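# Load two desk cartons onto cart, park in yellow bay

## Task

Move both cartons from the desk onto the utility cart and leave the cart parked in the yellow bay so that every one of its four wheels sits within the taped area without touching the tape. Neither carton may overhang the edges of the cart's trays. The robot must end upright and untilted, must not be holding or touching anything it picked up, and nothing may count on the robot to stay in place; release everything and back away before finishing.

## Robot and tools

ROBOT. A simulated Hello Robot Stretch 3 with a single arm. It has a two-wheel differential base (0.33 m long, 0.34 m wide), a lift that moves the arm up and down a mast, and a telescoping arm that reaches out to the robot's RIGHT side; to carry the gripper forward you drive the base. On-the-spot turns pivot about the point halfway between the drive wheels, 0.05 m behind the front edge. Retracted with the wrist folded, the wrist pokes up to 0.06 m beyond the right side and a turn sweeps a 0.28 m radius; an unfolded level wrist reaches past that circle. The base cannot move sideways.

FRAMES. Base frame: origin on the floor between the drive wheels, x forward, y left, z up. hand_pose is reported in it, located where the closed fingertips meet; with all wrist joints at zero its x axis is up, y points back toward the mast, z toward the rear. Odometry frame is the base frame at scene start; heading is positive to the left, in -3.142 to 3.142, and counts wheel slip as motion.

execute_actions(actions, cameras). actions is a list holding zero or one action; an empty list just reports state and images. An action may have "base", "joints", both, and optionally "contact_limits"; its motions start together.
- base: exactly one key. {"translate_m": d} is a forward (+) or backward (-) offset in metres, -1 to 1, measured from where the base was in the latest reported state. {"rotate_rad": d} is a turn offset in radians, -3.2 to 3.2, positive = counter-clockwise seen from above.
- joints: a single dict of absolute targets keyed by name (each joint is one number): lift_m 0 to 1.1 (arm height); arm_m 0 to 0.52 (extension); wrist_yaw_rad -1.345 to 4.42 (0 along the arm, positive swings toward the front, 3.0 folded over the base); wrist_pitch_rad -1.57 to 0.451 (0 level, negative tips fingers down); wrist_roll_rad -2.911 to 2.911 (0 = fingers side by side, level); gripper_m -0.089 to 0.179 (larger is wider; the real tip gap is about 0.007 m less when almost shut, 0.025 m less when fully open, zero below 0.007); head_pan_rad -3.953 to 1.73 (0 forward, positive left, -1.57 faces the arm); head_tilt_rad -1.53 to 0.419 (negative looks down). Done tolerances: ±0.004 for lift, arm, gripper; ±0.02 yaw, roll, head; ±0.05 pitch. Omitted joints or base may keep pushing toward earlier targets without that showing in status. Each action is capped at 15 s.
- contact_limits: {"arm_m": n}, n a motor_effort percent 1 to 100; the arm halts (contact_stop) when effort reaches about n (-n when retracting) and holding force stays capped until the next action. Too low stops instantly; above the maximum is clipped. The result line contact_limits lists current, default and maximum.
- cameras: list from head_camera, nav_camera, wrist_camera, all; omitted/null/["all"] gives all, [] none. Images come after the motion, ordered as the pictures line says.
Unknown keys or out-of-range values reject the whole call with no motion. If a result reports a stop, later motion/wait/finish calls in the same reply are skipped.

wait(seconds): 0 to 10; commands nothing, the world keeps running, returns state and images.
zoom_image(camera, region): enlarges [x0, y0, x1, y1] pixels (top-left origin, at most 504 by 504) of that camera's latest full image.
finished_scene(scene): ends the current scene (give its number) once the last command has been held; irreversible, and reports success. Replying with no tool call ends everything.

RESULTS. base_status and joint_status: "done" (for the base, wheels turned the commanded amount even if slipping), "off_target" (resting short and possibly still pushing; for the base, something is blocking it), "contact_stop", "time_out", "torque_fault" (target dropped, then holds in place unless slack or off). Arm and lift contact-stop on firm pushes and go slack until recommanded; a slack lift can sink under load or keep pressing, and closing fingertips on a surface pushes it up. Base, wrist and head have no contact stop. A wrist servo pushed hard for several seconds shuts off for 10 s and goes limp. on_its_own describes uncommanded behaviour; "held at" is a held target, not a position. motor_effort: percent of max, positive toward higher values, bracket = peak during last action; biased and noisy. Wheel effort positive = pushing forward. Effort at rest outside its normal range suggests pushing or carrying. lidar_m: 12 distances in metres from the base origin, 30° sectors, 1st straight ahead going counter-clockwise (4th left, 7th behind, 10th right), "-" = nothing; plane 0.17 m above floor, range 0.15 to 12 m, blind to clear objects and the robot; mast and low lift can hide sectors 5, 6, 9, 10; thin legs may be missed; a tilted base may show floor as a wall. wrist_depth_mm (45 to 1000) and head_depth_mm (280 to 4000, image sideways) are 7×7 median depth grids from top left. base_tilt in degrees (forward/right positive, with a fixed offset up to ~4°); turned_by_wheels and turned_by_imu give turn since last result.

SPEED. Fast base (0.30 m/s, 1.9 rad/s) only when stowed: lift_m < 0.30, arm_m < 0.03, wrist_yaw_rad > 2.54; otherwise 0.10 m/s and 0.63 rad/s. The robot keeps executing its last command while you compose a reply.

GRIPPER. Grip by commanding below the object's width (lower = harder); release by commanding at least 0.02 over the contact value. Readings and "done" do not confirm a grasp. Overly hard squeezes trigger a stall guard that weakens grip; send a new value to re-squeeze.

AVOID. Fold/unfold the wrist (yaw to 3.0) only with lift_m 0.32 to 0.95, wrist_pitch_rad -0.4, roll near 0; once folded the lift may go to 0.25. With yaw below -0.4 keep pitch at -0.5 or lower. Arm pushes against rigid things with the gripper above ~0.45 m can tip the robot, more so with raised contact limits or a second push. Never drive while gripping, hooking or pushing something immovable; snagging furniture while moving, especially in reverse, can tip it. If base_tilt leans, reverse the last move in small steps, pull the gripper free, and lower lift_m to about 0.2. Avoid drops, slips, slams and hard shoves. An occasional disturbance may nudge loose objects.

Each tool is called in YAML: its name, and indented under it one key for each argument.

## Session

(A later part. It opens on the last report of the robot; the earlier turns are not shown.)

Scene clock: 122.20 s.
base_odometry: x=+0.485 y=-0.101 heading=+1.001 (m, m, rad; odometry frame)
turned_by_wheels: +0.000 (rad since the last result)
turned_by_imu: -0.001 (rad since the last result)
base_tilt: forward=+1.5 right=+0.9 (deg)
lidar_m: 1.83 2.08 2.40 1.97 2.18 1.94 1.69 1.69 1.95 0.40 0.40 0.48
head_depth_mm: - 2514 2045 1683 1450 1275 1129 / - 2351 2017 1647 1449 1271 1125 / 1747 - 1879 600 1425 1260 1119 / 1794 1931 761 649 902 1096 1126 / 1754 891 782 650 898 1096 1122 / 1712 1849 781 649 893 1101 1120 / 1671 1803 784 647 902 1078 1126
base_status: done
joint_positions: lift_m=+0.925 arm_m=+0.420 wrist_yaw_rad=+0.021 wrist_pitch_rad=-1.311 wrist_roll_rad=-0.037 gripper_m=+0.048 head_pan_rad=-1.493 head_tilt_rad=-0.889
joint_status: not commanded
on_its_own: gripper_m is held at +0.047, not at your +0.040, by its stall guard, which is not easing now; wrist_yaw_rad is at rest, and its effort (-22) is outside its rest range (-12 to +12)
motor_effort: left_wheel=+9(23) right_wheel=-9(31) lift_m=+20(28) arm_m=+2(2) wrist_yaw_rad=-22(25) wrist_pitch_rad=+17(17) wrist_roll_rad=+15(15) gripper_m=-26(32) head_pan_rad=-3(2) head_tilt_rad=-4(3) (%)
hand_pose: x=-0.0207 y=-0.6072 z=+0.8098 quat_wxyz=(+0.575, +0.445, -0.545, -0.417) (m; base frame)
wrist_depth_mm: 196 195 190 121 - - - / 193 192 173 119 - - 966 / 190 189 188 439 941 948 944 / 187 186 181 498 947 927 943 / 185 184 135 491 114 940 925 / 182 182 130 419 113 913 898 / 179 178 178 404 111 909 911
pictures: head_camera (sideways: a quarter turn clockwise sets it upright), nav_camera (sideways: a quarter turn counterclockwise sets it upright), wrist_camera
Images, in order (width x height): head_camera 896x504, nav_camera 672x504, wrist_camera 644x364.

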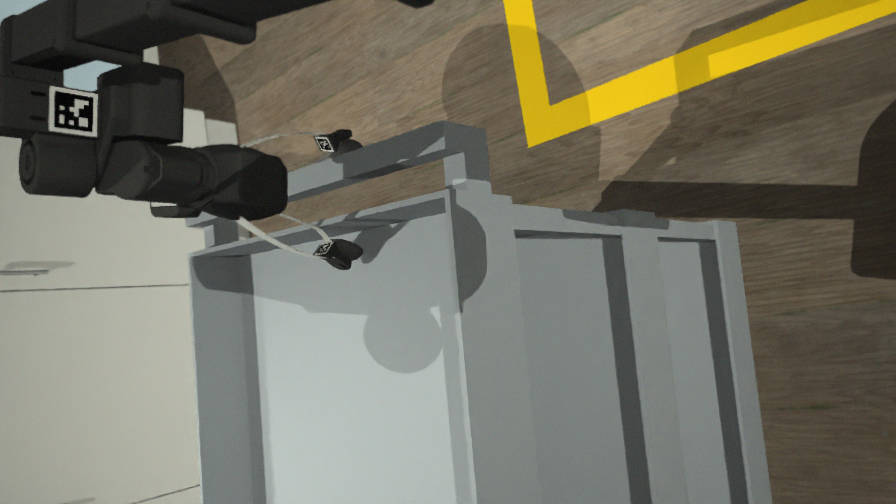

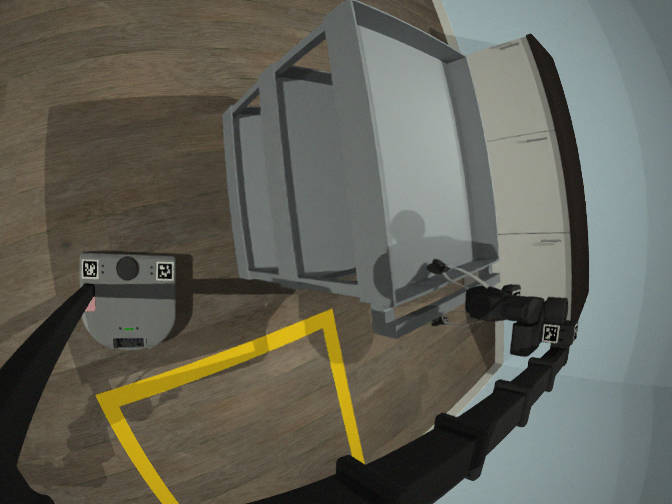

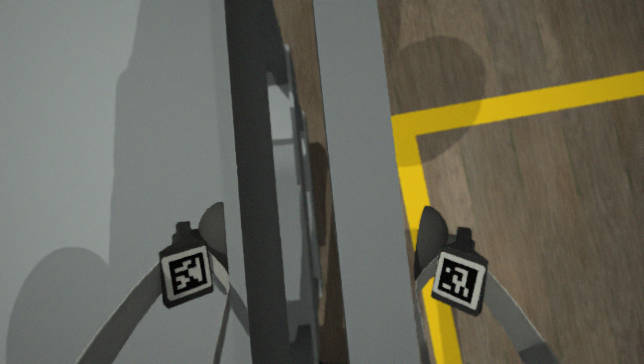

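Works. Continue.

execute_actions:
  actions:
    - {"base":{"translate_m":-0.7},"joints":{"arm_m":0.37,"head_tilt_rad":-1.1,"head_pan_rad":-1.3}}

Scene clock: 134.33 s.
base_odometry: x=+0.108 y=-0.691 heading=+1.001 (m, m, rad; odometry frame)
turned_by_wheels: +0.000 (rad since the last result)
turned_by_imu: +0.042 (rad since the last result)
base_tilt: forward=+1.3 right=+1.0 (deg)
lidar_m: 0.48 2.77 2.25 1.61 1.92 1.15 1.01 1.01 1.20 0.31 0.31 0.33
head_depth_mm: - 1198 554 1414 1315 1199 1094 / 2154 660 600 629 1290 1189 - / 777 706 625 569 985 1209 - / 781 713 623 582 867 1212 - / 766 709 622 560 854 1178 1090 / 1954 713 624 556 855 1159 1090 / 1971 712 623 563 845 1163 1095
base_status: done
joint_positions: lift_m=+0.925 arm_m=+0.370 wrist_yaw_rad=+0.168 wrist_pitch_rad=-1.297 wrist_roll_rad=-0.049 gripper_m=+0.051 head_pan_rad=-1.307 head_tilt_rad=-1.087
joint_status: all done
on_its_own: wrist_yaw_rad is held at +0.152, not at your +0.000, by its stall guard, which is not easing now; gripper_m is held at +0.050, not at your +0.040, by its stall guard, which is not easing now; wrist_yaw_rad is at rest, and its effort (-17) is outside its rest range (-12 to +12)
motor_effort: left_wheel=+7(18) right_wheel=-7(23) lift_m=+16(20) arm_m=+2(7) wrist_yaw_rad=-17(39) wrist_pitch_rad=+13(20) wrist_roll_rad=+22(33) gripper_m=-26(31) head_pan_rad=+3(16) head_tilt_rad=-5(20) (%)
hand_pose: x=-0.0139 y=-0.5602 z=+0.8107 quat_wxyz=(+0.610, +0.482, -0.511, -0.367) (m; base frame)
wrist_depth_mm: 197 195 183 122 - - 955 / 193 193 187 120 - - 939 / 191 189 185 119 955 945 946 / 187 187 169 125 940 928 947 / 184 185 140 493 115 916 921 / 182 181 140 488 113 912 915 / 179 178 176 413 111 913 897
pictures: head_camera (sideways: a quarter turn clockwise sets it upright), nav_camera (sideways: a quarter turn counterclockwise sets it upright), wrist_camera
Images, in order (width x height): head_camera 896x504, nav_camera 672x504, wrist_camera 644x364.

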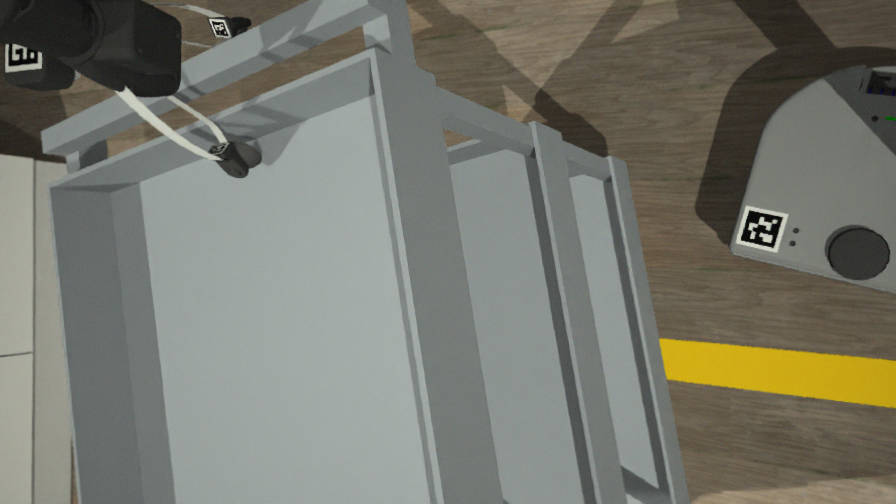

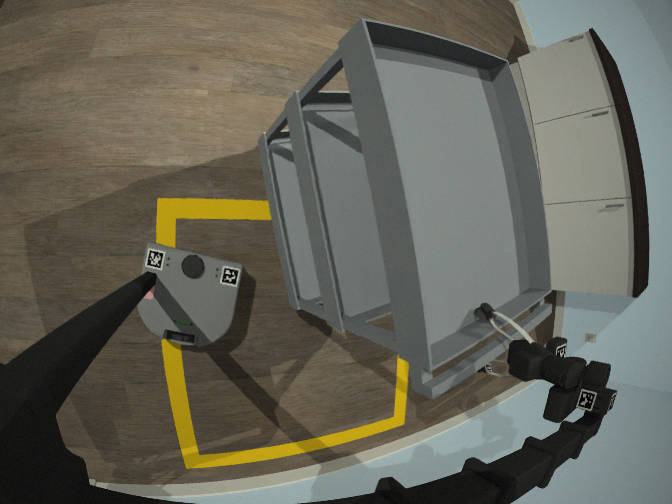

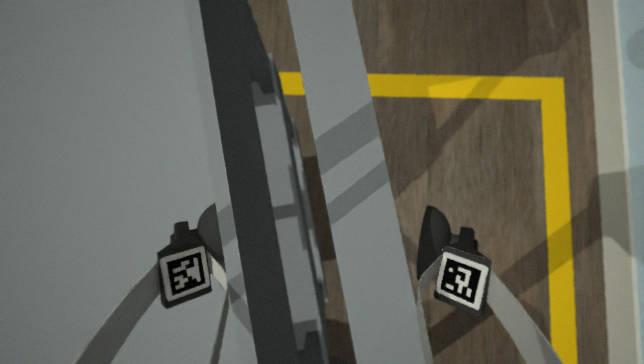

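execute_actions:
  actions:
    - {"base":{"translate_m":-0.42},"joints":{"head_pan_rad":-0.9,"head_tilt_rad":-1.2}}

Scene clock: 144.53 s.
base_odometry: x=-0.118 y=-1.044 heading=+1.002 (m, m, rad; odometry frame)
turned_by_wheels: +0.000 (rad since the last result)
turned_by_imu: -0.003 (rad since the last result)
base_tilt: forward=+1.3 right=+1.0 (deg)
lidar_m: 0.33 3.19 1.66 1.67 1.12 0.69 0.60 0.60 0.72 0.28 0.26 0.26
head_depth_mm: 684 634 573 542 1028 1178 1100 / 685 634 573 544 1116 1191 - / 687 634 572 544 1042 1200 - / 684 632 574 542 1123 1194 - / 685 636 574 543 1118 1180 1108 / 682 633 573 542 1122 1178 1095 / 684 632 572 538 1232 1181 1098
base_status: done
joint_positions: lift_m=+0.925 arm_m=+0.370 wrist_yaw_rad=+0.335 wrist_pitch_rad=-1.293 wrist_roll_rad=-0.052 gripper_m=+0.051 head_pan_rad=-0.907 head_tilt_rad=-1.185
joint_status: all done
on_its_own: wrist_yaw_rad is held at +0.314, not at your +0.000, by its stall guard, which is not easing now; gripper_m is held at +0.050, not at your +0.040, by its stall guard, which is not easing now; wrist_yaw_rad is at rest, and its effort (-22) is outside its rest range (-12 to +12)
motor_effort: left_wheel=+8(14) right_wheel=-8(21) lift_m=+16(16) arm_m=+2(2) wrist_yaw_rad=-22(40) wrist_pitch_rad=+12(13) wrist_roll_rad=+24(34) gripper_m=-27(29) head_pan_rad=+2(20) head_tilt_rad=-5(15) (%)
hand_pose: x=-0.0061 y=-0.5592 z=+0.8109 quat_wxyz=(+0.640, +0.523, -0.468, -0.313) (m; base frame)
wrist_depth_mm: 197 196 199 123 - - 625 / 194 194 178 121 - 913 594 / 191 189 172 119 935 868 573 / 186 186 172 117 928 839 552 / 185 185 135 480 912 772 533 / 182 181 134 478 113 668 511 / 178 177 176 412 111 776 492
pictures: head_camera (sideways: a quarter turn clockwise sets it upright), nav_camera (sideways: a quarter turn counterclockwise sets it upright), wrist_camera
Images, in order (width x height): head_camera 896x504, nav_camera 672x504, wrist_camera 644x364.

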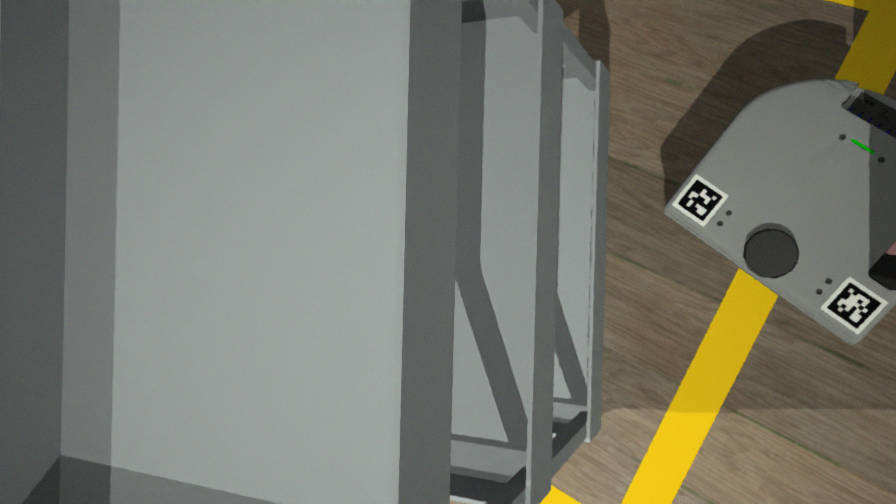

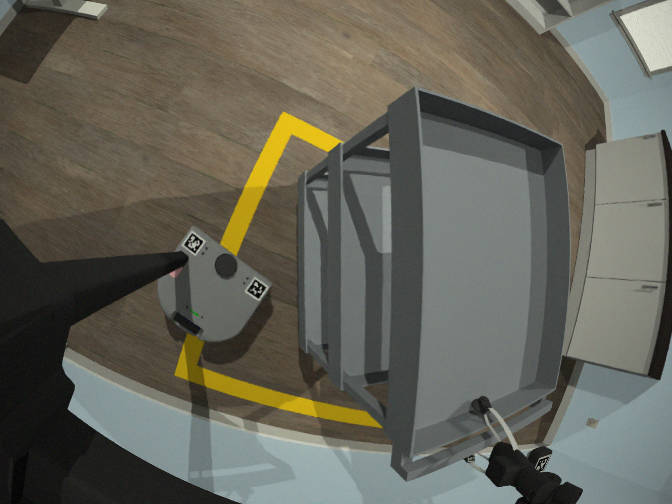

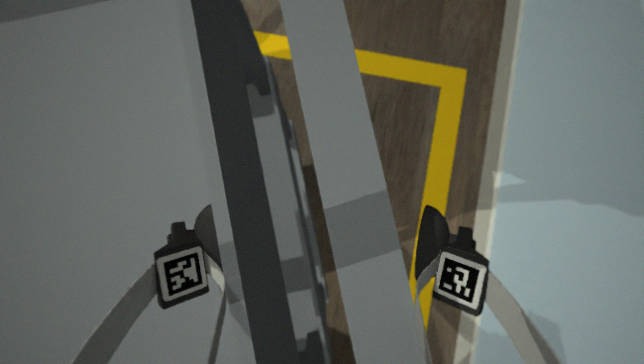

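execute_actions:
  actions:
    - {"base":{"translate_m":-0.08},"joints":{"arm_m":0.39}}
  cameras: []

execute_actions:
  actions:
    - {"joints":{"gripper_m":0.15,"wrist_yaw_rad":0.35}}
  cameras: []

execute_actions:
  actions:
    - {"joints":{"lift_m":1.05}}
  cameras: ["head_camera","nav_camera"]

Scene clock: 155.87 s.
base_odometry: x=-0.161 y=-1.112 heading=+1.002 (m, m, rad; odometry frame)
turned_by_wheels: +0.000 (rad since the last result)
turned_by_imu: +0.011 (rad since the last result)
base_tilt: forward=+1.4 right=+0.9 (deg)
lidar_m: 0.32 3.26 1.69 1.89 0.95 0.60 0.53 0.53 0.63 0.29 0.26 0.26
head_depth_mm: 685 631 572 844 1233 1180 1102 / 684 637 572 841 1122 1194 - / 685 635 573 541 1126 1203 - / 686 634 574 539 1123 1201 - / 687 633 571 536 1121 1181 1115 / 683 631 573 544 1046 1179 1092 / 684 632 572 541 1236 1180 1097
base_status: done
joint_positions: lift_m=+0.925 arm_m=+0.390 wrist_yaw_rad=+0.375 wrist_pitch_rad=-1.264 wrist_roll_rad=-0.044 gripper_m=+0.051 head_pan_rad=-0.907 head_tilt_rad=-1.185
joint_status: all done
on_its_own: wrist_yaw_rad is held at +0.362, not at your +0.000, by its stall guard, which is not easing now; gripper_m is held at +0.050, not at your +0.040, by its stall guard, which is not easing now; wrist_yaw_rad is at rest, and its effort (-14) is outside its rest range (-12 to +12)
motor_effort: left_wheel=+6(12) right_wheel=-5(19) lift_m=+16(16) arm_m=+4(11) wrist_yaw_rad=-14(35) wrist_pitch_rad=+4(21) wrist_roll_rad=+19(30) gripper_m=-26(32) head_pan_rad=+2(2) head_tilt_rad=-6(5) (%)
hand_pose: x=-0.0017 y=-0.5851 z=+0.8123 quat_wxyz=(+0.649, +0.523, -0.468, -0.293) (m; base frame)
wrist_depth_mm: 202 202 211 127 - 921 557 / 198 197 195 124 - 859 520 / 194 193 181 122 - 783 499 / 189 190 178 119 949 737 484 / 185 185 139 486 116 653 457 / 182 181 141 485 114 568 440 / 177 177 176 418 111 660 423
pictures: none
No camera images: the call's "cameras" was empty. Leave "cameras" out to get every camera's image.

Scene clock: 157.37 s.
base_odometry: x=-0.161 y=-1.112 heading=+1.002 (m, m, rad; odometry frame)
turned_by_wheels: +0.000 (rad since the last result)
turned_by_imu: -0.001 (rad since the last result)
base_tilt: forward=+1.3 right=+1.1 (deg)
lidar_m: 0.32 3.26 1.69 1.90 0.95 0.60 0.53 0.53 0.63 0.29 0.26 0.26
head_depth_mm: 685 633 574 840 1228 1175 1092 / 686 634 575 544 1129 1195 - / 684 635 572 539 1124 1208 - / 683 633 573 537 1120 1197 - / 683 633 572 543 1122 1183 1113 / 685 632 573 543 1043 1178 1096 / 682 632 574 544 1231 1184 1095
base_status: not commanded
joint_positions: lift_m=+0.925 arm_m=+0.390 wrist_yaw_rad=+0.353 wrist_pitch_rad=-1.257 wrist_roll_rad=-0.014 gripper_m=+0.150 head_pan_rad=-0.907 head_tilt_rad=-1.185
joint_status: all done
motor_effort: left_wheel=+0(5) right_wheel=+0(5) lift_m=+16(16) arm_m=+2(4) wrist_yaw_rad=-4(25) wrist_pitch_rad=+2(5) wrist_roll_rad=+2(19) gripper_m=-1(97) head_pan_rad=+2(2) head_tilt_rad=-5(6) (%)
hand_pose: x=-0.0022 y=-0.5875 z=+0.8127 quat_wxyz=(+0.640, +0.512, -0.485, -0.305) (m; base frame)
wrist_depth_mm: 204 203 216 128 - 858 523 / 199 198 358 124 - 793 511 / 195 193 174 121 - 764 488 / 190 190 170 119 948 721 469 / 187 186 153 117 949 644 454 / 182 180 145 420 875 - 437 / - 177 160 423 111 618 406
pictures: none
No camera images: the call's "cameras" was empty. Leave "cameras" out to get every camera's image.

Scene clock: 159.33 s.
base_odometry: x=-0.161 y=-1.112 heading=+1.002 (m, m, rad; odometry frame)
turned_by_wheels: +0.000 (rad since the last result)
turned_by_imu: +0.000 (rad since the last result)
base_tilt: forward=+1.4 right=+0.9 (deg)
lidar_m: 0.32 3.26 1.68 1.90 0.95 0.60 0.53 0.53 0.63 0.29 0.26 0.26
head_depth_mm: 685 637 573 837 1231 1185 1090 / 687 632 572 542 1120 1192 - / 688 634 570 540 1123 1206 - / 684 633 574 536 1120 1200 - / 684 631 572 541 1119 1177 1104 / 686 632 571 542 1041 1177 1107 / 685 632 572 542 1229 1183 1097
base_status: not commanded
joint_positions: lift_m=+1.049 arm_m=+0.390 wrist_yaw_rad=+0.353 wrist_pitch_rad=-1.256 wrist_roll_rad=-0.014 gripper_m=+0.150 head_pan_rad=-0.907 head_tilt_rad=-1.185
joint_status: all done
motor_effort: left_wheel=+0(0) right_wheel=-1(0) lift_m=+29(28) arm_m=+2(2) wrist_yaw_rad=-3(4) wrist_pitch_rad=+2(2) wrist_roll_rad=+2(2) gripper_m=+0(0) head_pan_rad=+3(2) head_tilt_rad=-5(6) (%)
hand_pose: x=-0.0021 y=-0.5877 z=+0.9369 quat_wxyz=(+0.640, +0.512, -0.485, -0.305) (m; base frame)
wrist_depth_mm: 291 310 314 - - 842 525 / 328 327 330 - - 806 503 / 321 322 319 - - 758 490 / 314 314 312 620 - 716 471 / 307 308 305 294 - 646 449 / 302 298 300 282 - - 434 / 296 293 292 292 922 615 403
pictures: head_camera (sideways: a quarter turn clockwise sets it upright), nav_camera (sideways: a quarter turn counterclockwise sets it upright)
Images, in order (width x height): head_camera 896x504, nav_camera 672x504.

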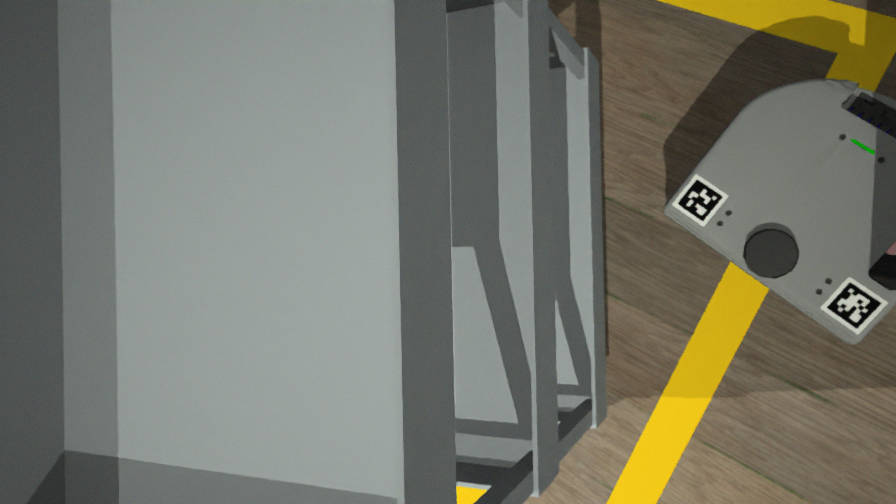

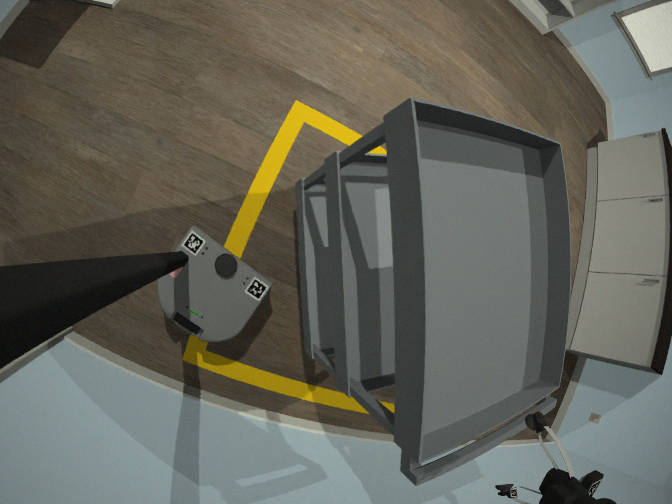

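execute_actions:
  actions:
    - {"base":{"rotate_rad":0.72},"joints":{"arm_m":0.0,"wrist_yaw_rad":0,"wrist_pitch_rad":-1.5,"gripper_m":0.0,"head_pan_rad":-1.3}}
  cameras: []

execute_actions:
  actions:
    - {"base":{"translate_m":0.3},"joints":{"lift_m":0.93}}

Scene clock: 175.73 s.
base_odometry: x=-0.161 y=-1.112 heading=+1.722 (m, m, rad; odometry frame)
turned_by_wheels: +0.720 (rad since the last result)
turned_by_imu: +0.717 (rad since the last result)
base_tilt: forward=+1.4 right=+0.8 (deg)
lidar_m: 2.56 1.68 1.90 0.72 0.55 0.53 0.54 0.36 0.27 0.26 0.27 3.01
head_depth_mm: 673 - - - 1084 1170 1101 / 681 646 577 - 1091 1200 - / 691 635 572 539 1109 - - / 697 635 574 846 1133 1200 - / 676 633 571 857 1235 1186 1104 / 1882 603 571 832 1269 1186 1098 / 1872 1675 550 1377 1273 1186 1098
base_status: done
joint_positions: lift_m=+1.049 arm_m=+0.000 wrist_yaw_rad=+0.002 wrist_pitch_rad=-1.497 wrist_roll_rad=-0.013 gripper_m=+0.000 head_pan_rad=-1.293 head_tilt_rad=-1.186
joint_status: all done
motor_effort: left_wheel=-3(10) right_wheel=+1(4) lift_m=+29(28) arm_m=-2(1) wrist_yaw_rad=-3(4) wrist_pitch_rad=-1(2) wrist_roll_rad=+2(2) gripper_m=-3(96) head_pan_rad=-3(21) head_tilt_rad=-6(4) (%)
hand_pose: x=-0.0216 y=-0.1400 z=+0.9307 quat_wxyz=(+0.522, +0.485, -0.514, -0.478) (m; base frame)
wrist_depth_mm: 262 285 282 281 282 278 276 / - 478 546 293 267 269 257 / - - - - 849 - 805 / - - - - - - 729 / - - - - - 925 656 / - - - - - 815 599 / - - - - - 718 551
pictures: none
No camera images: the call's "cameras" was empty. Leave "cameras" out to get every camera's image.

Scene clock: 179.70 s.
base_odometry: x=-0.206 y=-0.815 heading=+1.722 (m, m, rad; odometry frame)
turned_by_wheels: +0.000 (rad since the last result)
turned_by_imu: +0.000 (rad since the last result)
base_tilt: forward=+1.4 right=+0.9 (deg)
lidar_m: 2.26 1.44 1.76 1.13 0.83 0.79 0.82 0.37 0.28 0.27 2.80 2.98
head_depth_mm: 1870 633 - - 1086 1166 1103 / 1861 1669 1536 - - 1194 - / 1883 1679 1526 1386 1268 - - / 1860 1668 1522 1386 1273 1201 - / 1879 1681 1515 1375 1273 1179 1109 / 1878 1690 1530 1380 1278 1182 1095 / 1866 1670 1525 1384 1272 1174 1107
base_status: done
joint_positions: lift_m=+0.931 arm_m=+0.000 wrist_yaw_rad=+0.002 wrist_pitch_rad=-1.497 wrist_roll_rad=-0.013 gripper_m=+0.000 head_pan_rad=-1.293 head_tilt_rad=-1.186
joint_status: all done
motor_effort: left_wheel=-3(3) right_wheel=+1(5) lift_m=+8(27) arm_m=-2(2) wrist_yaw_rad=-3(2) wrist_pitch_rad=-1(1) wrist_roll_rad=+2(2) gripper_m=-3(3) head_pan_rad=-3(2) head_tilt_rad=-6(5) (%)
hand_pose: x=-0.0216 y=-0.1400 z=+0.8121 quat_wxyz=(+0.522, +0.485, -0.514, -0.478) (m; base frame)
wrist_depth_mm: 912 903 908 897 186 176 167 / 918 948 896 909 472 474 470 / 946 939 911 927 926 770 670 / - 973 950 944 951 936 915 / - - - - 947 966 916 / - - - - - - 850 / - - - - - - 788
pictures: head_camera (sideways: a quarter turn clockwise sets it upright), nav_camera (sideways: a quarter turn counterclockwise sets it upright), wrist_camera
Images, in order (width x height): head_camera 896x504, nav_camera 672x504, wrist_camera 644x364.

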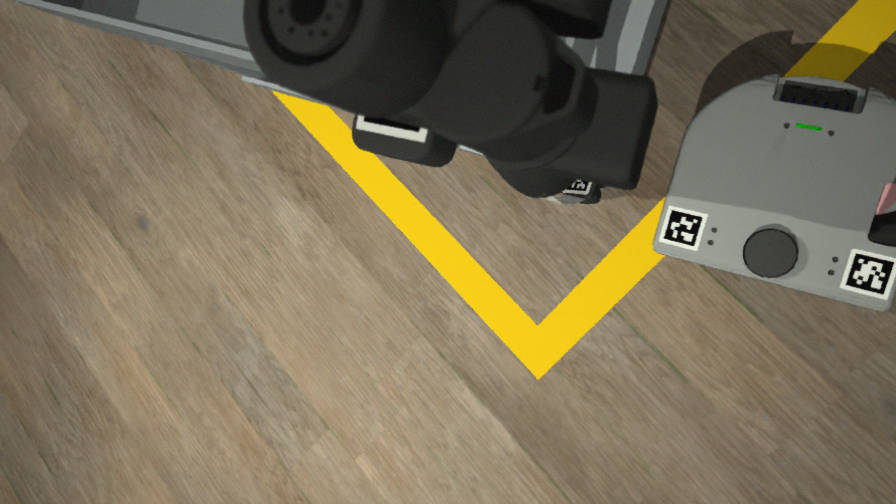

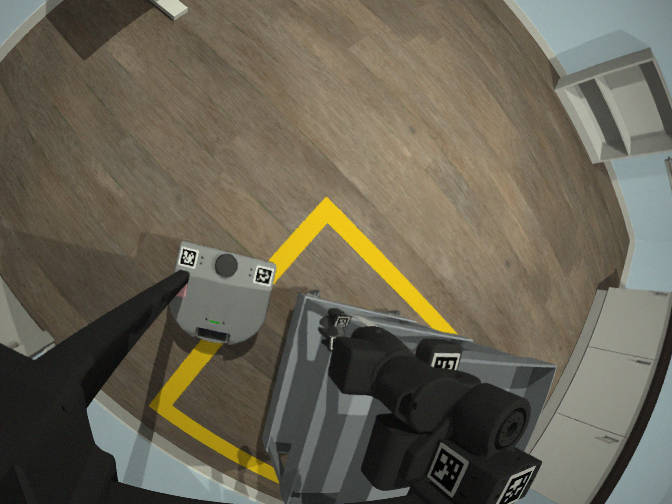

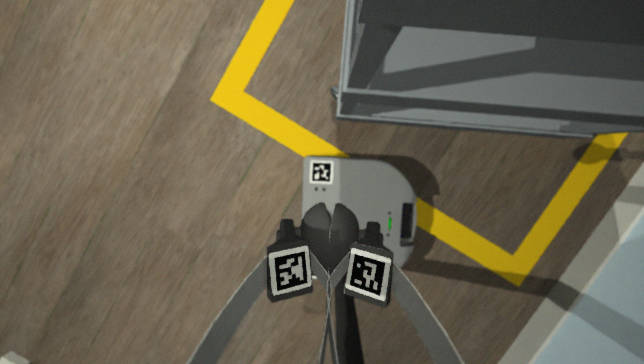

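execute_actions:
  actions:
    - {"base":{"rotate_rad":0.24},"joints":{"lift_m":1.0,"head_pan_rad":0.6,"head_tilt_rad":-0.6}}
  cameras: []

execute_actions:
  actions:
    - {"base":{"translate_m":0.9},"joints":{"lift_m":1.05,"gripper_m":0.17}}
  cameras: ["head_camera","nav_camera"]

Scene clock: 194.83 s.
base_odometry: x=-0.206 y=-0.815 heading=+1.961 (m, m, rad; odometry frame)
turned_by_wheels: +0.240 (rad since the last result)
turned_by_imu: +0.239 (rad since the last result)
base_tilt: forward=+1.3 right=+1.0 (deg)
lidar_m: 2.09 1.43 1.74 0.92 0.79 0.79 0.53 0.31 0.27 2.70 2.80 2.98
head_depth_mm: 1632 1808 1438 2196 1822 1490 1252 / 1581 1734 1378 2105 1835 1488 1257 / 1555 1686 1631 2032 1762 1480 1259 / 1514 1661 1824 2068 1812 1487 1250 / 1478 1612 1785 1985 1827 1486 1241 / 1441 1569 1754 1938 1815 1481 1250 / 1398 1529 1697 1896 1824 1475 1252
base_status: done
joint_positions: lift_m=+0.999 arm_m=+0.000 wrist_yaw_rad=+0.002 wrist_pitch_rad=-1.497 wrist_roll_rad=-0.013 gripper_m=+0.000 head_pan_rad=+0.593 head_tilt_rad=-0.606
joint_status: all done
motor_effort: left_wheel=-4(9) right_wheel=+1(3) lift_m=+29(31) arm_m=-3(2) wrist_yaw_rad=-3(3) wrist_pitch_rad=-1(1) wrist_roll_rad=+2(2) gripper_m=-3(3) head_pan_rad=+3(31) head_tilt_rad=+3(25) (%)
hand_pose: x=-0.0216 y=-0.1400 z=+0.8807 quat_wxyz=(+0.522, +0.485, -0.514, -0.478) (m; base frame)
wrist_depth_mm: - - - 946 531 229 231 / - - - - 475 202 187 / - - - - 629 542 243 / - - - - - - 543 / - - - - - - - / - - - - - - 940 / - - - - - - 842
pictures: none
No camera images: the call's "cameras" was empty. Leave "cameras" out to get every camera's image.

Scene clock: 204.90 s.
base_odometry: x=-0.549 y=+0.017 heading=+1.961 (m, m, rad; odometry frame)
turned_by_wheels: +0.000 (rad since the last result)
turned_by_imu: +0.001 (rad since the last result)
base_tilt: forward=+1.4 right=+1.1 (deg)
lidar_m: 1.37 1.15 0.69 1.30 1.44 1.44 1.03 1.04 3.03 2.47 2.33 2.32
head_depth_mm: 1047 1158 1291 1069 823 662 1258 / 1023 1122 1263 1061 817 663 1230 / 1002 1095 1224 1064 821 661 1203 / 974 1074 1185 1066 816 663 1170 / 949 1039 1160 1061 741 661 598 / 931 1013 1120 847 722 661 583 / 913 994 1094 1060 813 660 572
base_status: done
joint_positions: lift_m=+1.049 arm_m=+0.000 wrist_yaw_rad=+0.002 wrist_pitch_rad=-1.497 wrist_roll_rad=-0.013 gripper_m=+0.170 head_pan_rad=+0.593 head_tilt_rad=-0.606
joint_status: all done
motor_effort: left_wheel=-4(6) right_wheel=+1(5) lift_m=+28(32) arm_m=-2(2) wrist_yaw_rad=-2(3) wrist_pitch_rad=-1(1) wrist_roll_rad=+2(2) gripper_m=+0(97) head_pan_rad=+2(2) head_tilt_rad=+2(2) (%)
hand_pose: x=-0.0216 y=-0.1400 z=+0.9307 quat_wxyz=(+0.522, +0.485, -0.514, -0.478) (m; base frame)
wrist_depth_mm: - - - - - - - / - - - - - - - / - - - - - - - / - - - - - - - / - - - - - - - / - - - - - - - / - - - - - - -
pictures: head_camera (sideways: a quarter turn clockwise sets it upright), nav_camera (sideways: a quarter turn counterclockwise sets it upright)
Images, in order (width x height): head_camera 896x504, nav_camera 672x504.

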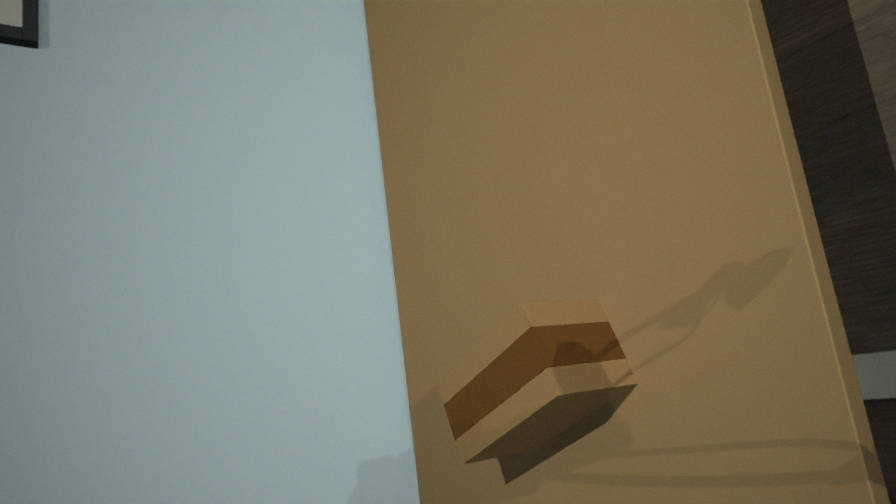

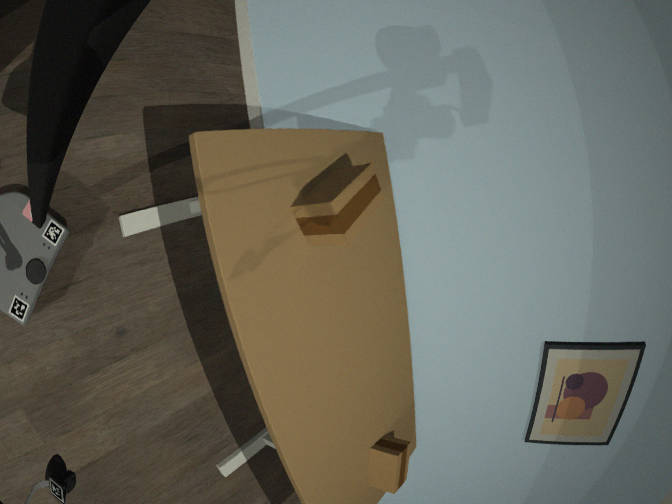

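execute_actions:
  actions:
    - {"base":{"translate_m":0.08},"joints":{"wrist_yaw_rad":0.2,"wrist_pitch_rad":-1.3,"gripper_m":0.178}}
  cameras: []

execute_actions:
  actions:
    - {"base":{"rotate_rad":2.55},"joints":{"arm_m":0.4,"head_pan_rad":-1.55,"head_tilt_rad":-0.8}}

Scene clock: 224.67 s.
base_odometry: x=-0.579 y=+0.091 heading=+1.961 (m, m, rad; odometry frame)
turned_by_wheels: +0.000 (rad since the last result)
turned_by_imu: +0.000 (rad since the last result)
base_tilt: forward=+1.4 right=+1.0 (deg)
lidar_m: 1.29 1.09 0.65 1.23 1.50 1.50 1.11 1.13 3.06 2.46 2.26 2.26
head_depth_mm: 995 1105 1243 1070 820 663 600 / 972 1070 1193 1070 818 664 583 / 952 1044 1172 1072 817 663 572 / 924 1017 1126 1064 815 662 559 / 905 992 1094 1069 814 662 556 / 886 970 1074 1061 671 661 557 / 867 948 1033 1058 693 660 556
base_status: done
joint_positions: lift_m=+1.049 arm_m=+0.000 wrist_yaw_rad=+0.197 wrist_pitch_rad=-1.306 wrist_roll_rad=-0.013 gripper_m=+0.178 head_pan_rad=+0.593 head_tilt_rad=-0.606
joint_status: all done
motor_effort: left_wheel=-4(6) right_wheel=+1(3) lift_m=+28(29) arm_m=-2(2) wrist_yaw_rad=+3(3) wrist_pitch_rad=+1(1) wrist_roll_rad=+2(2) gripper_m=+0(50) head_pan_rad=+3(2) head_tilt_rad=+2(3) (%)
hand_pose: x=-0.0130 y=-0.1883 z=+0.9344 quat_wxyz=(+0.605, +0.485, -0.512, -0.369) (m; base frame)
wrist_depth_mm: - - - - - - - / - - - - - - - / - - - - - - - / - - - - - - - / - - - - - - - / - - - - - - - / - - - - - - -
pictures: none
No camera images: the call's "cameras" was empty. Leave "cameras" out to get every camera's image.

Scene clock: 229.63 s.
base_odometry: x=-0.579 y=+0.091 heading=-1.772 (m, m, rad; odometry frame)
turned_by_wheels: +2.550 (rad since the last result)
turned_by_imu: +2.539 (rad since the last result)
base_tilt: forward=+1.5 right=+1.1 (deg)
lidar_m: 1.49 1.22 1.11 3.05 2.46 2.28 2.26 1.29 1.10 0.65 1.19 1.51
head_depth_mm: 910 1011 1042 828 687 586 1162 / 946 1024 1019 804 686 596 1152 / - 1076 1046 696 683 599 1152 / 934 1065 1045 780 686 609 1136 / 953 1079 1190 826 682 624 1154 / 972 1102 1275 1483 685 624 1148 / 981 1121 1295 1544 1552 1286 1158
base_status: done
joint_positions: lift_m=+1.049 arm_m=+0.400 wrist_yaw_rad=+0.198 wrist_pitch_rad=-1.304 wrist_roll_rad=-0.012 gripper_m=+0.178 head_pan_rad=-1.543 head_tilt_rad=-0.790
joint_status: all done
motor_effort: left_wheel=-3(9) right_wheel=+1(4) lift_m=+29(29) arm_m=+2(4) wrist_yaw_rad=+3(3) wrist_pitch_rad=+1(2) wrist_roll_rad=+1(2) gripper_m=+0(0) head_pan_rad=-2(29) head_tilt_rad=-3(16) (%)
hand_pose: x=-0.0129 y=-0.5883 z=+0.9345 quat_wxyz=(+0.605, +0.485, -0.513, -0.369) (m; base frame)
wrist_depth_mm: - - - 395 390 388 385 / - - - 387 268 384 383 / - - 384 268 263 380 379 / - - 380 262 260 376 372 / - - 376 258 258 367 366 / - 371 369 255 253 361 359 / - 368 365 360 360 356 356
pictures: head_camera (sideways: a quarter turn clockwise sets it upright), nav_camera (sideways: a quarter turn counterclockwise sets it upright), wrist_camera
Images, in order (width x height): head_camera 896x504, nav_camera 672x504, wrist_camera 644x364.

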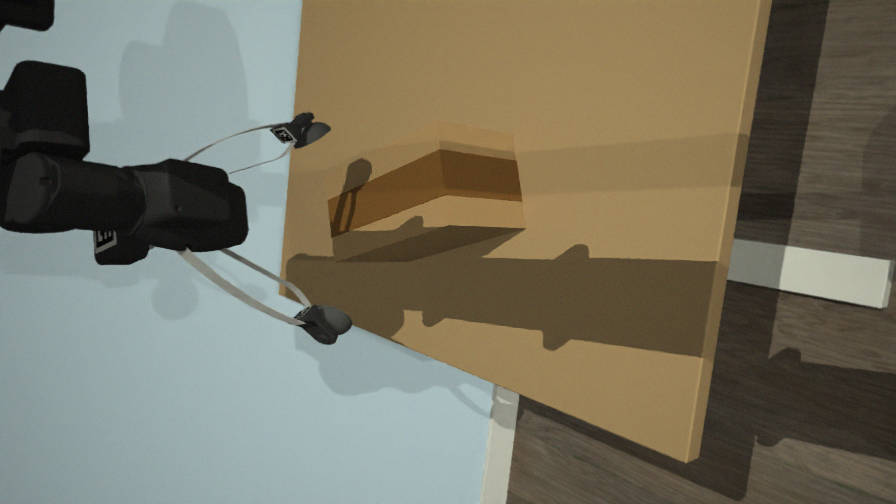

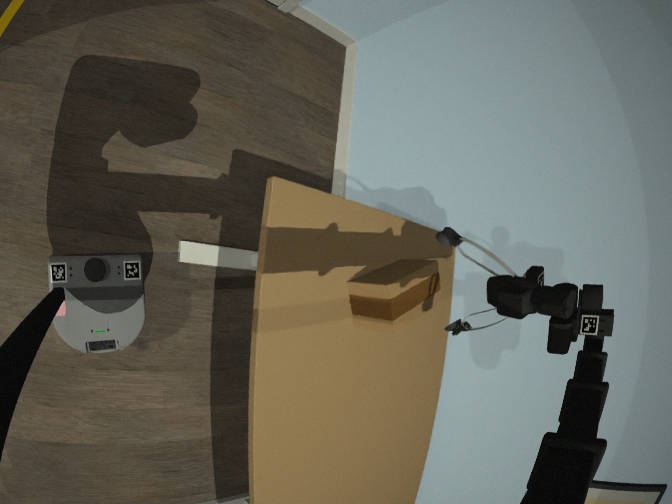

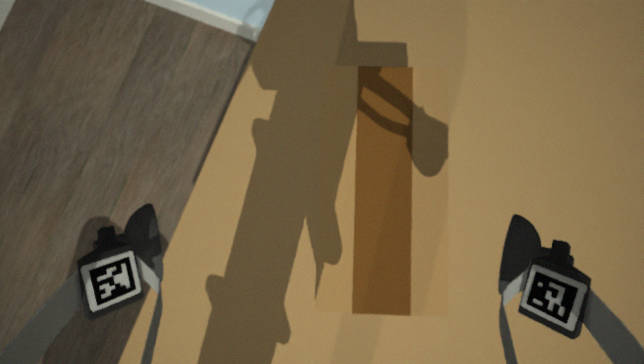

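execute_actions:
  actions:
    - {"base":{"translate_m":-0.036},"joints":{"arm_m":0.435,"lift_m":0.96}}
  cameras: ["wrist_camera"]

Scene clock: 238.53 s.
base_odometry: x=-0.572 y=+0.126 heading=-1.772 (m, m, rad; odometry frame)
turned_by_wheels: +0.000 (rad since the last result)
turned_by_imu: +0.000 (rad since the last result)
base_tilt: forward=+1.5 right=+1.1 (deg)
lidar_m: 1.53 1.19 1.14 3.07 2.44 2.24 2.22 1.26 1.10 0.65 1.19 1.55
head_depth_mm: 877 - 1013 830 685 586 1157 / 873 1055 1044 831 686 585 1157 / 884 - 1006 713 687 597 1155 / 929 1042 798 700 683 609 1161 / 946 1074 1128 827 681 609 1143 / 958 1097 1264 1385 683 622 1147 / 978 1115 1290 1539 1543 1238 1151
base_status: done
joint_positions: lift_m=+0.961 arm_m=+0.435 wrist_yaw_rad=+0.198 wrist_pitch_rad=-1.304 wrist_roll_rad=-0.012 gripper_m=+0.178 head_pan_rad=-1.543 head_tilt_rad=-0.790
joint_status: all done
motor_effort: left_wheel=-4(8) right_wheel=+1(3) lift_m=+8(25) arm_m=+2(2) wrist_yaw_rad=+2(3) wrist_pitch_rad=+1(1) wrist_roll_rad=+2(1) gripper_m=+0(1) head_pan_rad=-2(2) head_tilt_rad=-3(3) (%)
hand_pose: x=-0.0129 y=-0.6232 z=+0.8459 quat_wxyz=(+0.605, +0.485, -0.513, -0.369) (m; base frame)
wrist_depth_mm: - - 306 303 302 300 299 / - - 300 179 180 296 293 / - - 296 177 177 291 289 / - 294 291 175 174 290 287 / - 292 289 172 172 284 284 / - 285 283 170 169 281 278 / 283 284 280 167 167 274 274
pictures: wrist_camera
Images, in order (width x height): wrist_camera 644x364.

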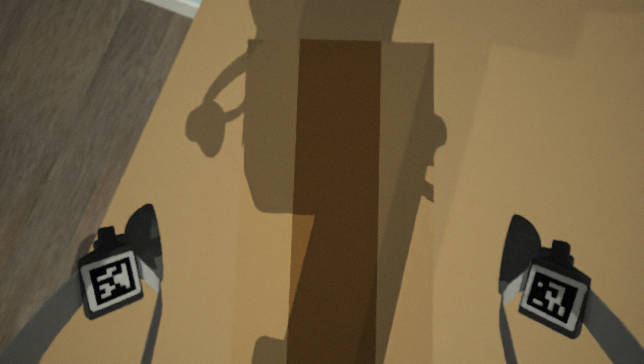

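execute_actions:
  actions:
    - {"joints":{"lift_m":0.905}}
  cameras: ["wrist_camera"]

execute_actions:
  actions:
    - {"joints":{"gripper_m":0.06}}
  cameras: ["wrist_camera","head_camera"]

Scene clock: 245.53 s.
base_odometry: x=-0.572 y=+0.126 heading=-1.772 (m, m, rad; odometry frame)
turned_by_wheels: +0.000 (rad since the last result)
turned_by_imu: +0.000 (rad since the last result)
base_tilt: forward=+1.4 right=+0.9 (deg)
lidar_m: 1.53 1.20 1.13 3.06 2.44 2.25 2.23 1.26 1.10 0.65 1.19 1.55
head_depth_mm: 889 976 - 826 669 586 1156 / 902 - 1008 826 684 585 1151 / 916 - 1027 709 684 594 1152 / 931 1053 1043 699 687 609 1152 / 946 1069 1077 823 683 611 1140 / 967 1084 1262 1384 684 622 1148 / 978 1109 1297 1533 1540 1243 1151
base_status: not commanded
joint_positions: lift_m=+0.906 arm_m=+0.435 wrist_yaw_rad=+0.198 wrist_pitch_rad=-1.304 wrist_roll_rad=-0.012 gripper_m=+0.178 head_pan_rad=-1.543 head_tilt_rad=-0.790
joint_status: all done
motor_effort: left_wheel=-3(3) right_wheel=+1(1) lift_m=+8(12) arm_m=+2(2) wrist_yaw_rad=+3(2) wrist_pitch_rad=+1(1) wrist_roll_rad=+1(1) gripper_m=+0(1) head_pan_rad=-2(3) head_tilt_rad=-4(3) (%)
hand_pose: x=-0.0129 y=-0.6232 z=+0.7909 quat_wxyz=(+0.605, +0.485, -0.513, -0.369) (m; base frame)
wrist_depth_mm: - - 127 125 125 244 244 / - 249 125 123 123 239 239 / 948 244 123 122 121 237 237 / 938 240 121 120 120 233 231 / 240 237 119 118 118 231 231 / 235 232 118 116 116 116 227 / 230 230 116 115 115 224 223
pictures: wrist_camera
Images, in order (width x height): wrist_camera 644x364.

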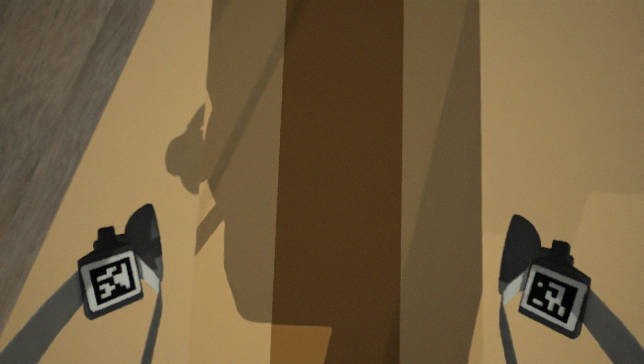

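Scene clock: 247.20 s.
base_odometry: x=-0.572 y=+0.126 heading=-1.772 (m, m, rad; odometry frame)
turned_by_wheels: +0.000 (rad since the last result)
turned_by_imu: -0.001 (rad since the last result)
base_tilt: forward=+1.3 right=+1.0 (deg)
lidar_m: 1.53 1.19 1.13 3.08 2.43 2.25 2.22 1.26 1.10 0.65 1.18 1.55
head_depth_mm: 890 987 - 831 671 586 1160 / 903 - 1007 833 688 586 1156 / 909 - 1007 706 685 596 1161 / 935 1052 1045 701 684 609 1158 / 946 1079 1082 826 684 610 1143 / 964 1093 1266 1396 683 625 1157 / 973 1119 1301 1545 1555 1240 1154
base_status: not commanded
joint_positions: lift_m=+0.906 arm_m=+0.435 wrist_yaw_rad=+0.198 wrist_pitch_rad=-1.303 wrist_roll_rad=-0.012 gripper_m=+0.062 head_pan_rad=-1.543 head_tilt_rad=-0.790
joint_status: all done
motor_effort: left_wheel=-8(8) right_wheel=+6(6) lift_m=+8(8) arm_m=+2(2) wrist_yaw_rad=+2(1) wrist_pitch_rad=+1(1) wrist_roll_rad=+1(1) gripper_m=-38(100) head_pan_rad=-3(3) head_tilt_rad=-3(2) (%)
hand_pose: x=-0.0129 y=-0.6234 z=+0.7909 quat_wxyz=(+0.605, +0.484, -0.513, -0.369) (m; base frame)
wrist_depth_mm: - - 130 128 128 247 247 / - 250 128 126 126 244 243 / 965 246 125 124 124 240 239 / 955 243 123 122 122 236 235 / 241 240 121 121 120 234 233 / 236 235 120 118 118 - 229 / 234 231 118 117 116 226 226
pictures: head_camera (sideways: a quarter turn clockwise sets it upright), wrist_camera
Images, in order (width x height): head_camera 896x504, wrist_camera 644x364.

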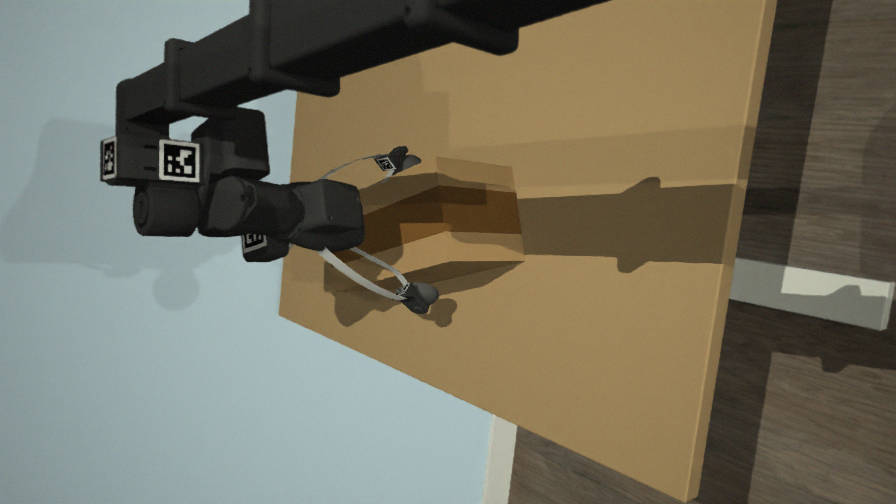

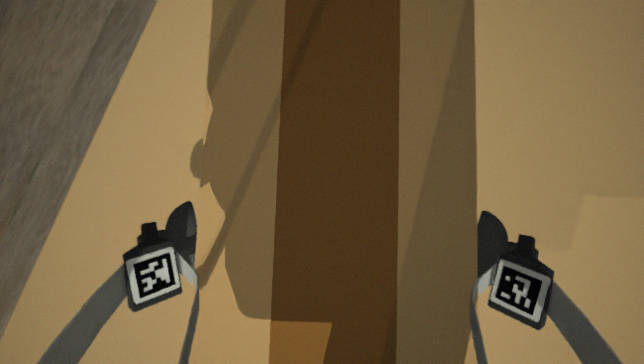

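execute_actions:
  actions:
    - {"joints":{"lift_m":0.924,"gripper_m":0.15}}
  cameras: []

execute_actions:
  actions:
    - {"joints":{"gripper_m":0.06}}
  cameras: ["wrist_camera","head_camera"]

Scene clock: 253.70 s.
base_odometry: x=-0.572 y=+0.126 heading=-1.772 (m, m, rad; odometry frame)
turned_by_wheels: +0.000 (rad since the last result)
turned_by_imu: +0.000 (rad since the last result)
base_tilt: forward=+1.3 right=+1.1 (deg)
lidar_m: 1.53 1.20 1.13 3.07 2.43 2.25 2.22 1.26 1.10 0.65 1.18 1.55
head_depth_mm: 891 - - 825 684 587 1148 / 888 - 1043 828 687 585 1156 / 902 - 1024 707 683 596 1156 / 933 1049 796 697 683 610 1157 / 948 1072 1081 824 682 607 1146 / 961 1099 1260 1381 682 620 1152 / 980 1112 1283 1539 1544 1243 1158
base_status: not commanded
joint_positions: lift_m=+0.923 arm_m=+0.435 wrist_yaw_rad=+0.198 wrist_pitch_rad=-1.305 wrist_roll_rad=-0.010 gripper_m=+0.150 head_pan_rad=-1.543 head_tilt_rad=-0.792
joint_status: all done
motor_effort: left_wheel=-2(10) right_wheel=+0(7) lift_m=+29(30) arm_m=+1(2) wrist_yaw_rad=+2(3) wrist_pitch_rad=+1(2) wrist_roll_rad=+0(1) gripper_m=+0(95) head_pan_rad=-2(2) head_tilt_rad=-2(4) (%)
hand_pose: x=-0.0129 y=-0.6231 z=+0.8085 quat_wxyz=(+0.604, +0.485, -0.513, -0.370) (m; base frame)
wrist_depth_mm: - - 145 144 143 261 263 / - 267 143 141 141 260 256 / - 261 141 139 139 256 253 / 973 258 139 138 137 252 251 / 930 254 137 135 135 247 247 / 252 249 135 133 133 - 243 / 248 247 133 132 131 242 241
pictures: none
No camera images: the call's "cameras" was empty. Leave "cameras" out to get every camera's image.

Scene clock: 255.10 s.
base_odometry: x=-0.572 y=+0.126 heading=-1.772 (m, m, rad; odometry frame)
turned_by_wheels: +0.000 (rad since the last result)
turned_by_imu: +0.000 (rad since the last result)
base_tilt: forward=+1.3 right=+1.1 (deg)
lidar_m: 1.53 1.19 1.13 3.07 2.44 2.24 2.23 1.26 1.10 0.65 1.19 1.55
head_depth_mm: 891 968 - 830 686 585 1161 / 887 - 1039 826 685 584 1153 / 900 - 1003 706 686 596 1155 / 929 1045 1037 695 683 608 1152 / 942 1076 1080 823 685 608 1139 / 962 1095 1267 1382 682 622 1156 / 980 1107 1285 1554 1524 1243 1149
base_status: not commanded
joint_positions: lift_m=+0.923 arm_m=+0.435 wrist_yaw_rad=+0.198 wrist_pitch_rad=-1.312 wrist_roll_rad=-0.010 gripper_m=+0.061 head_pan_rad=-1.543 head_tilt_rad=-0.792
joint_status: all done
motor_effort: left_wheel=-3(3) right_wheel=+1(1) lift_m=+29(29) arm_m=+1(1) wrist_yaw_rad=+3(1) wrist_pitch_rad=+4(3) wrist_roll_rad=+0(1) gripper_m=-26(100) head_pan_rad=-2(2) head_tilt_rad=-4(2) (%)
hand_pose: x=-0.0133 y=-0.6213 z=+0.8081 quat_wxyz=(+0.603, +0.487, -0.511, -0.372) (m; base frame)
wrist_depth_mm: - - 143 141 140 259 257 / - 263 141 138 138 257 254 / - 258 138 137 137 256 251 / 950 256 137 136 135 250 247 / 934 254 135 134 133 247 245 / 252 250 133 132 131 242 243 / 249 247 131 130 130 241 240
pictures: head_camera (sideways: a quarter turn clockwise sets it upright), wrist_camera
Images, in order (width x height): head_camera 896x504, wrist_camera 644x364.

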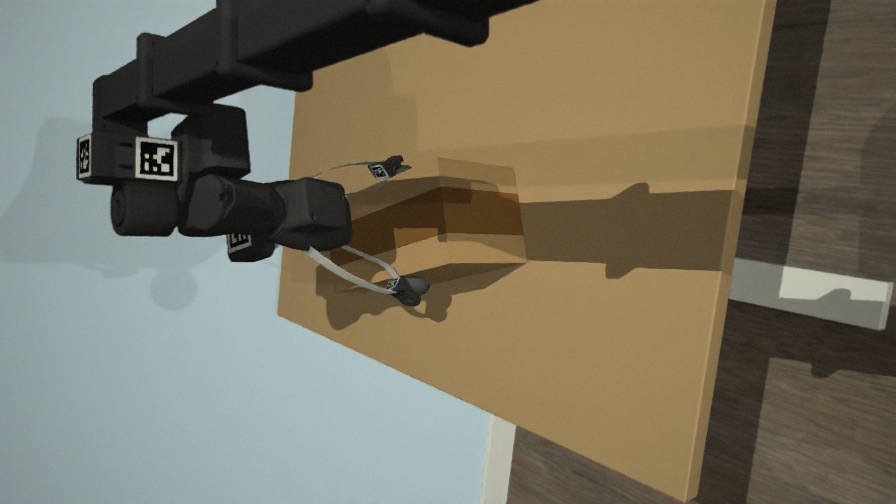

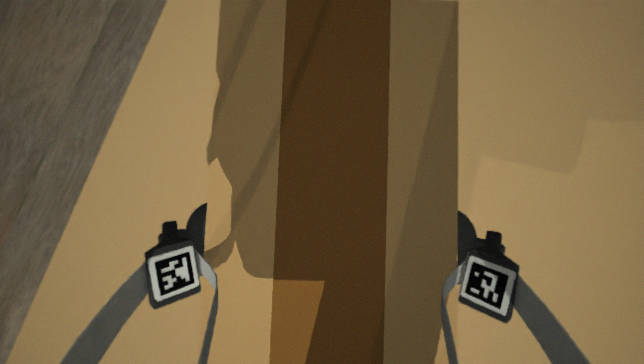

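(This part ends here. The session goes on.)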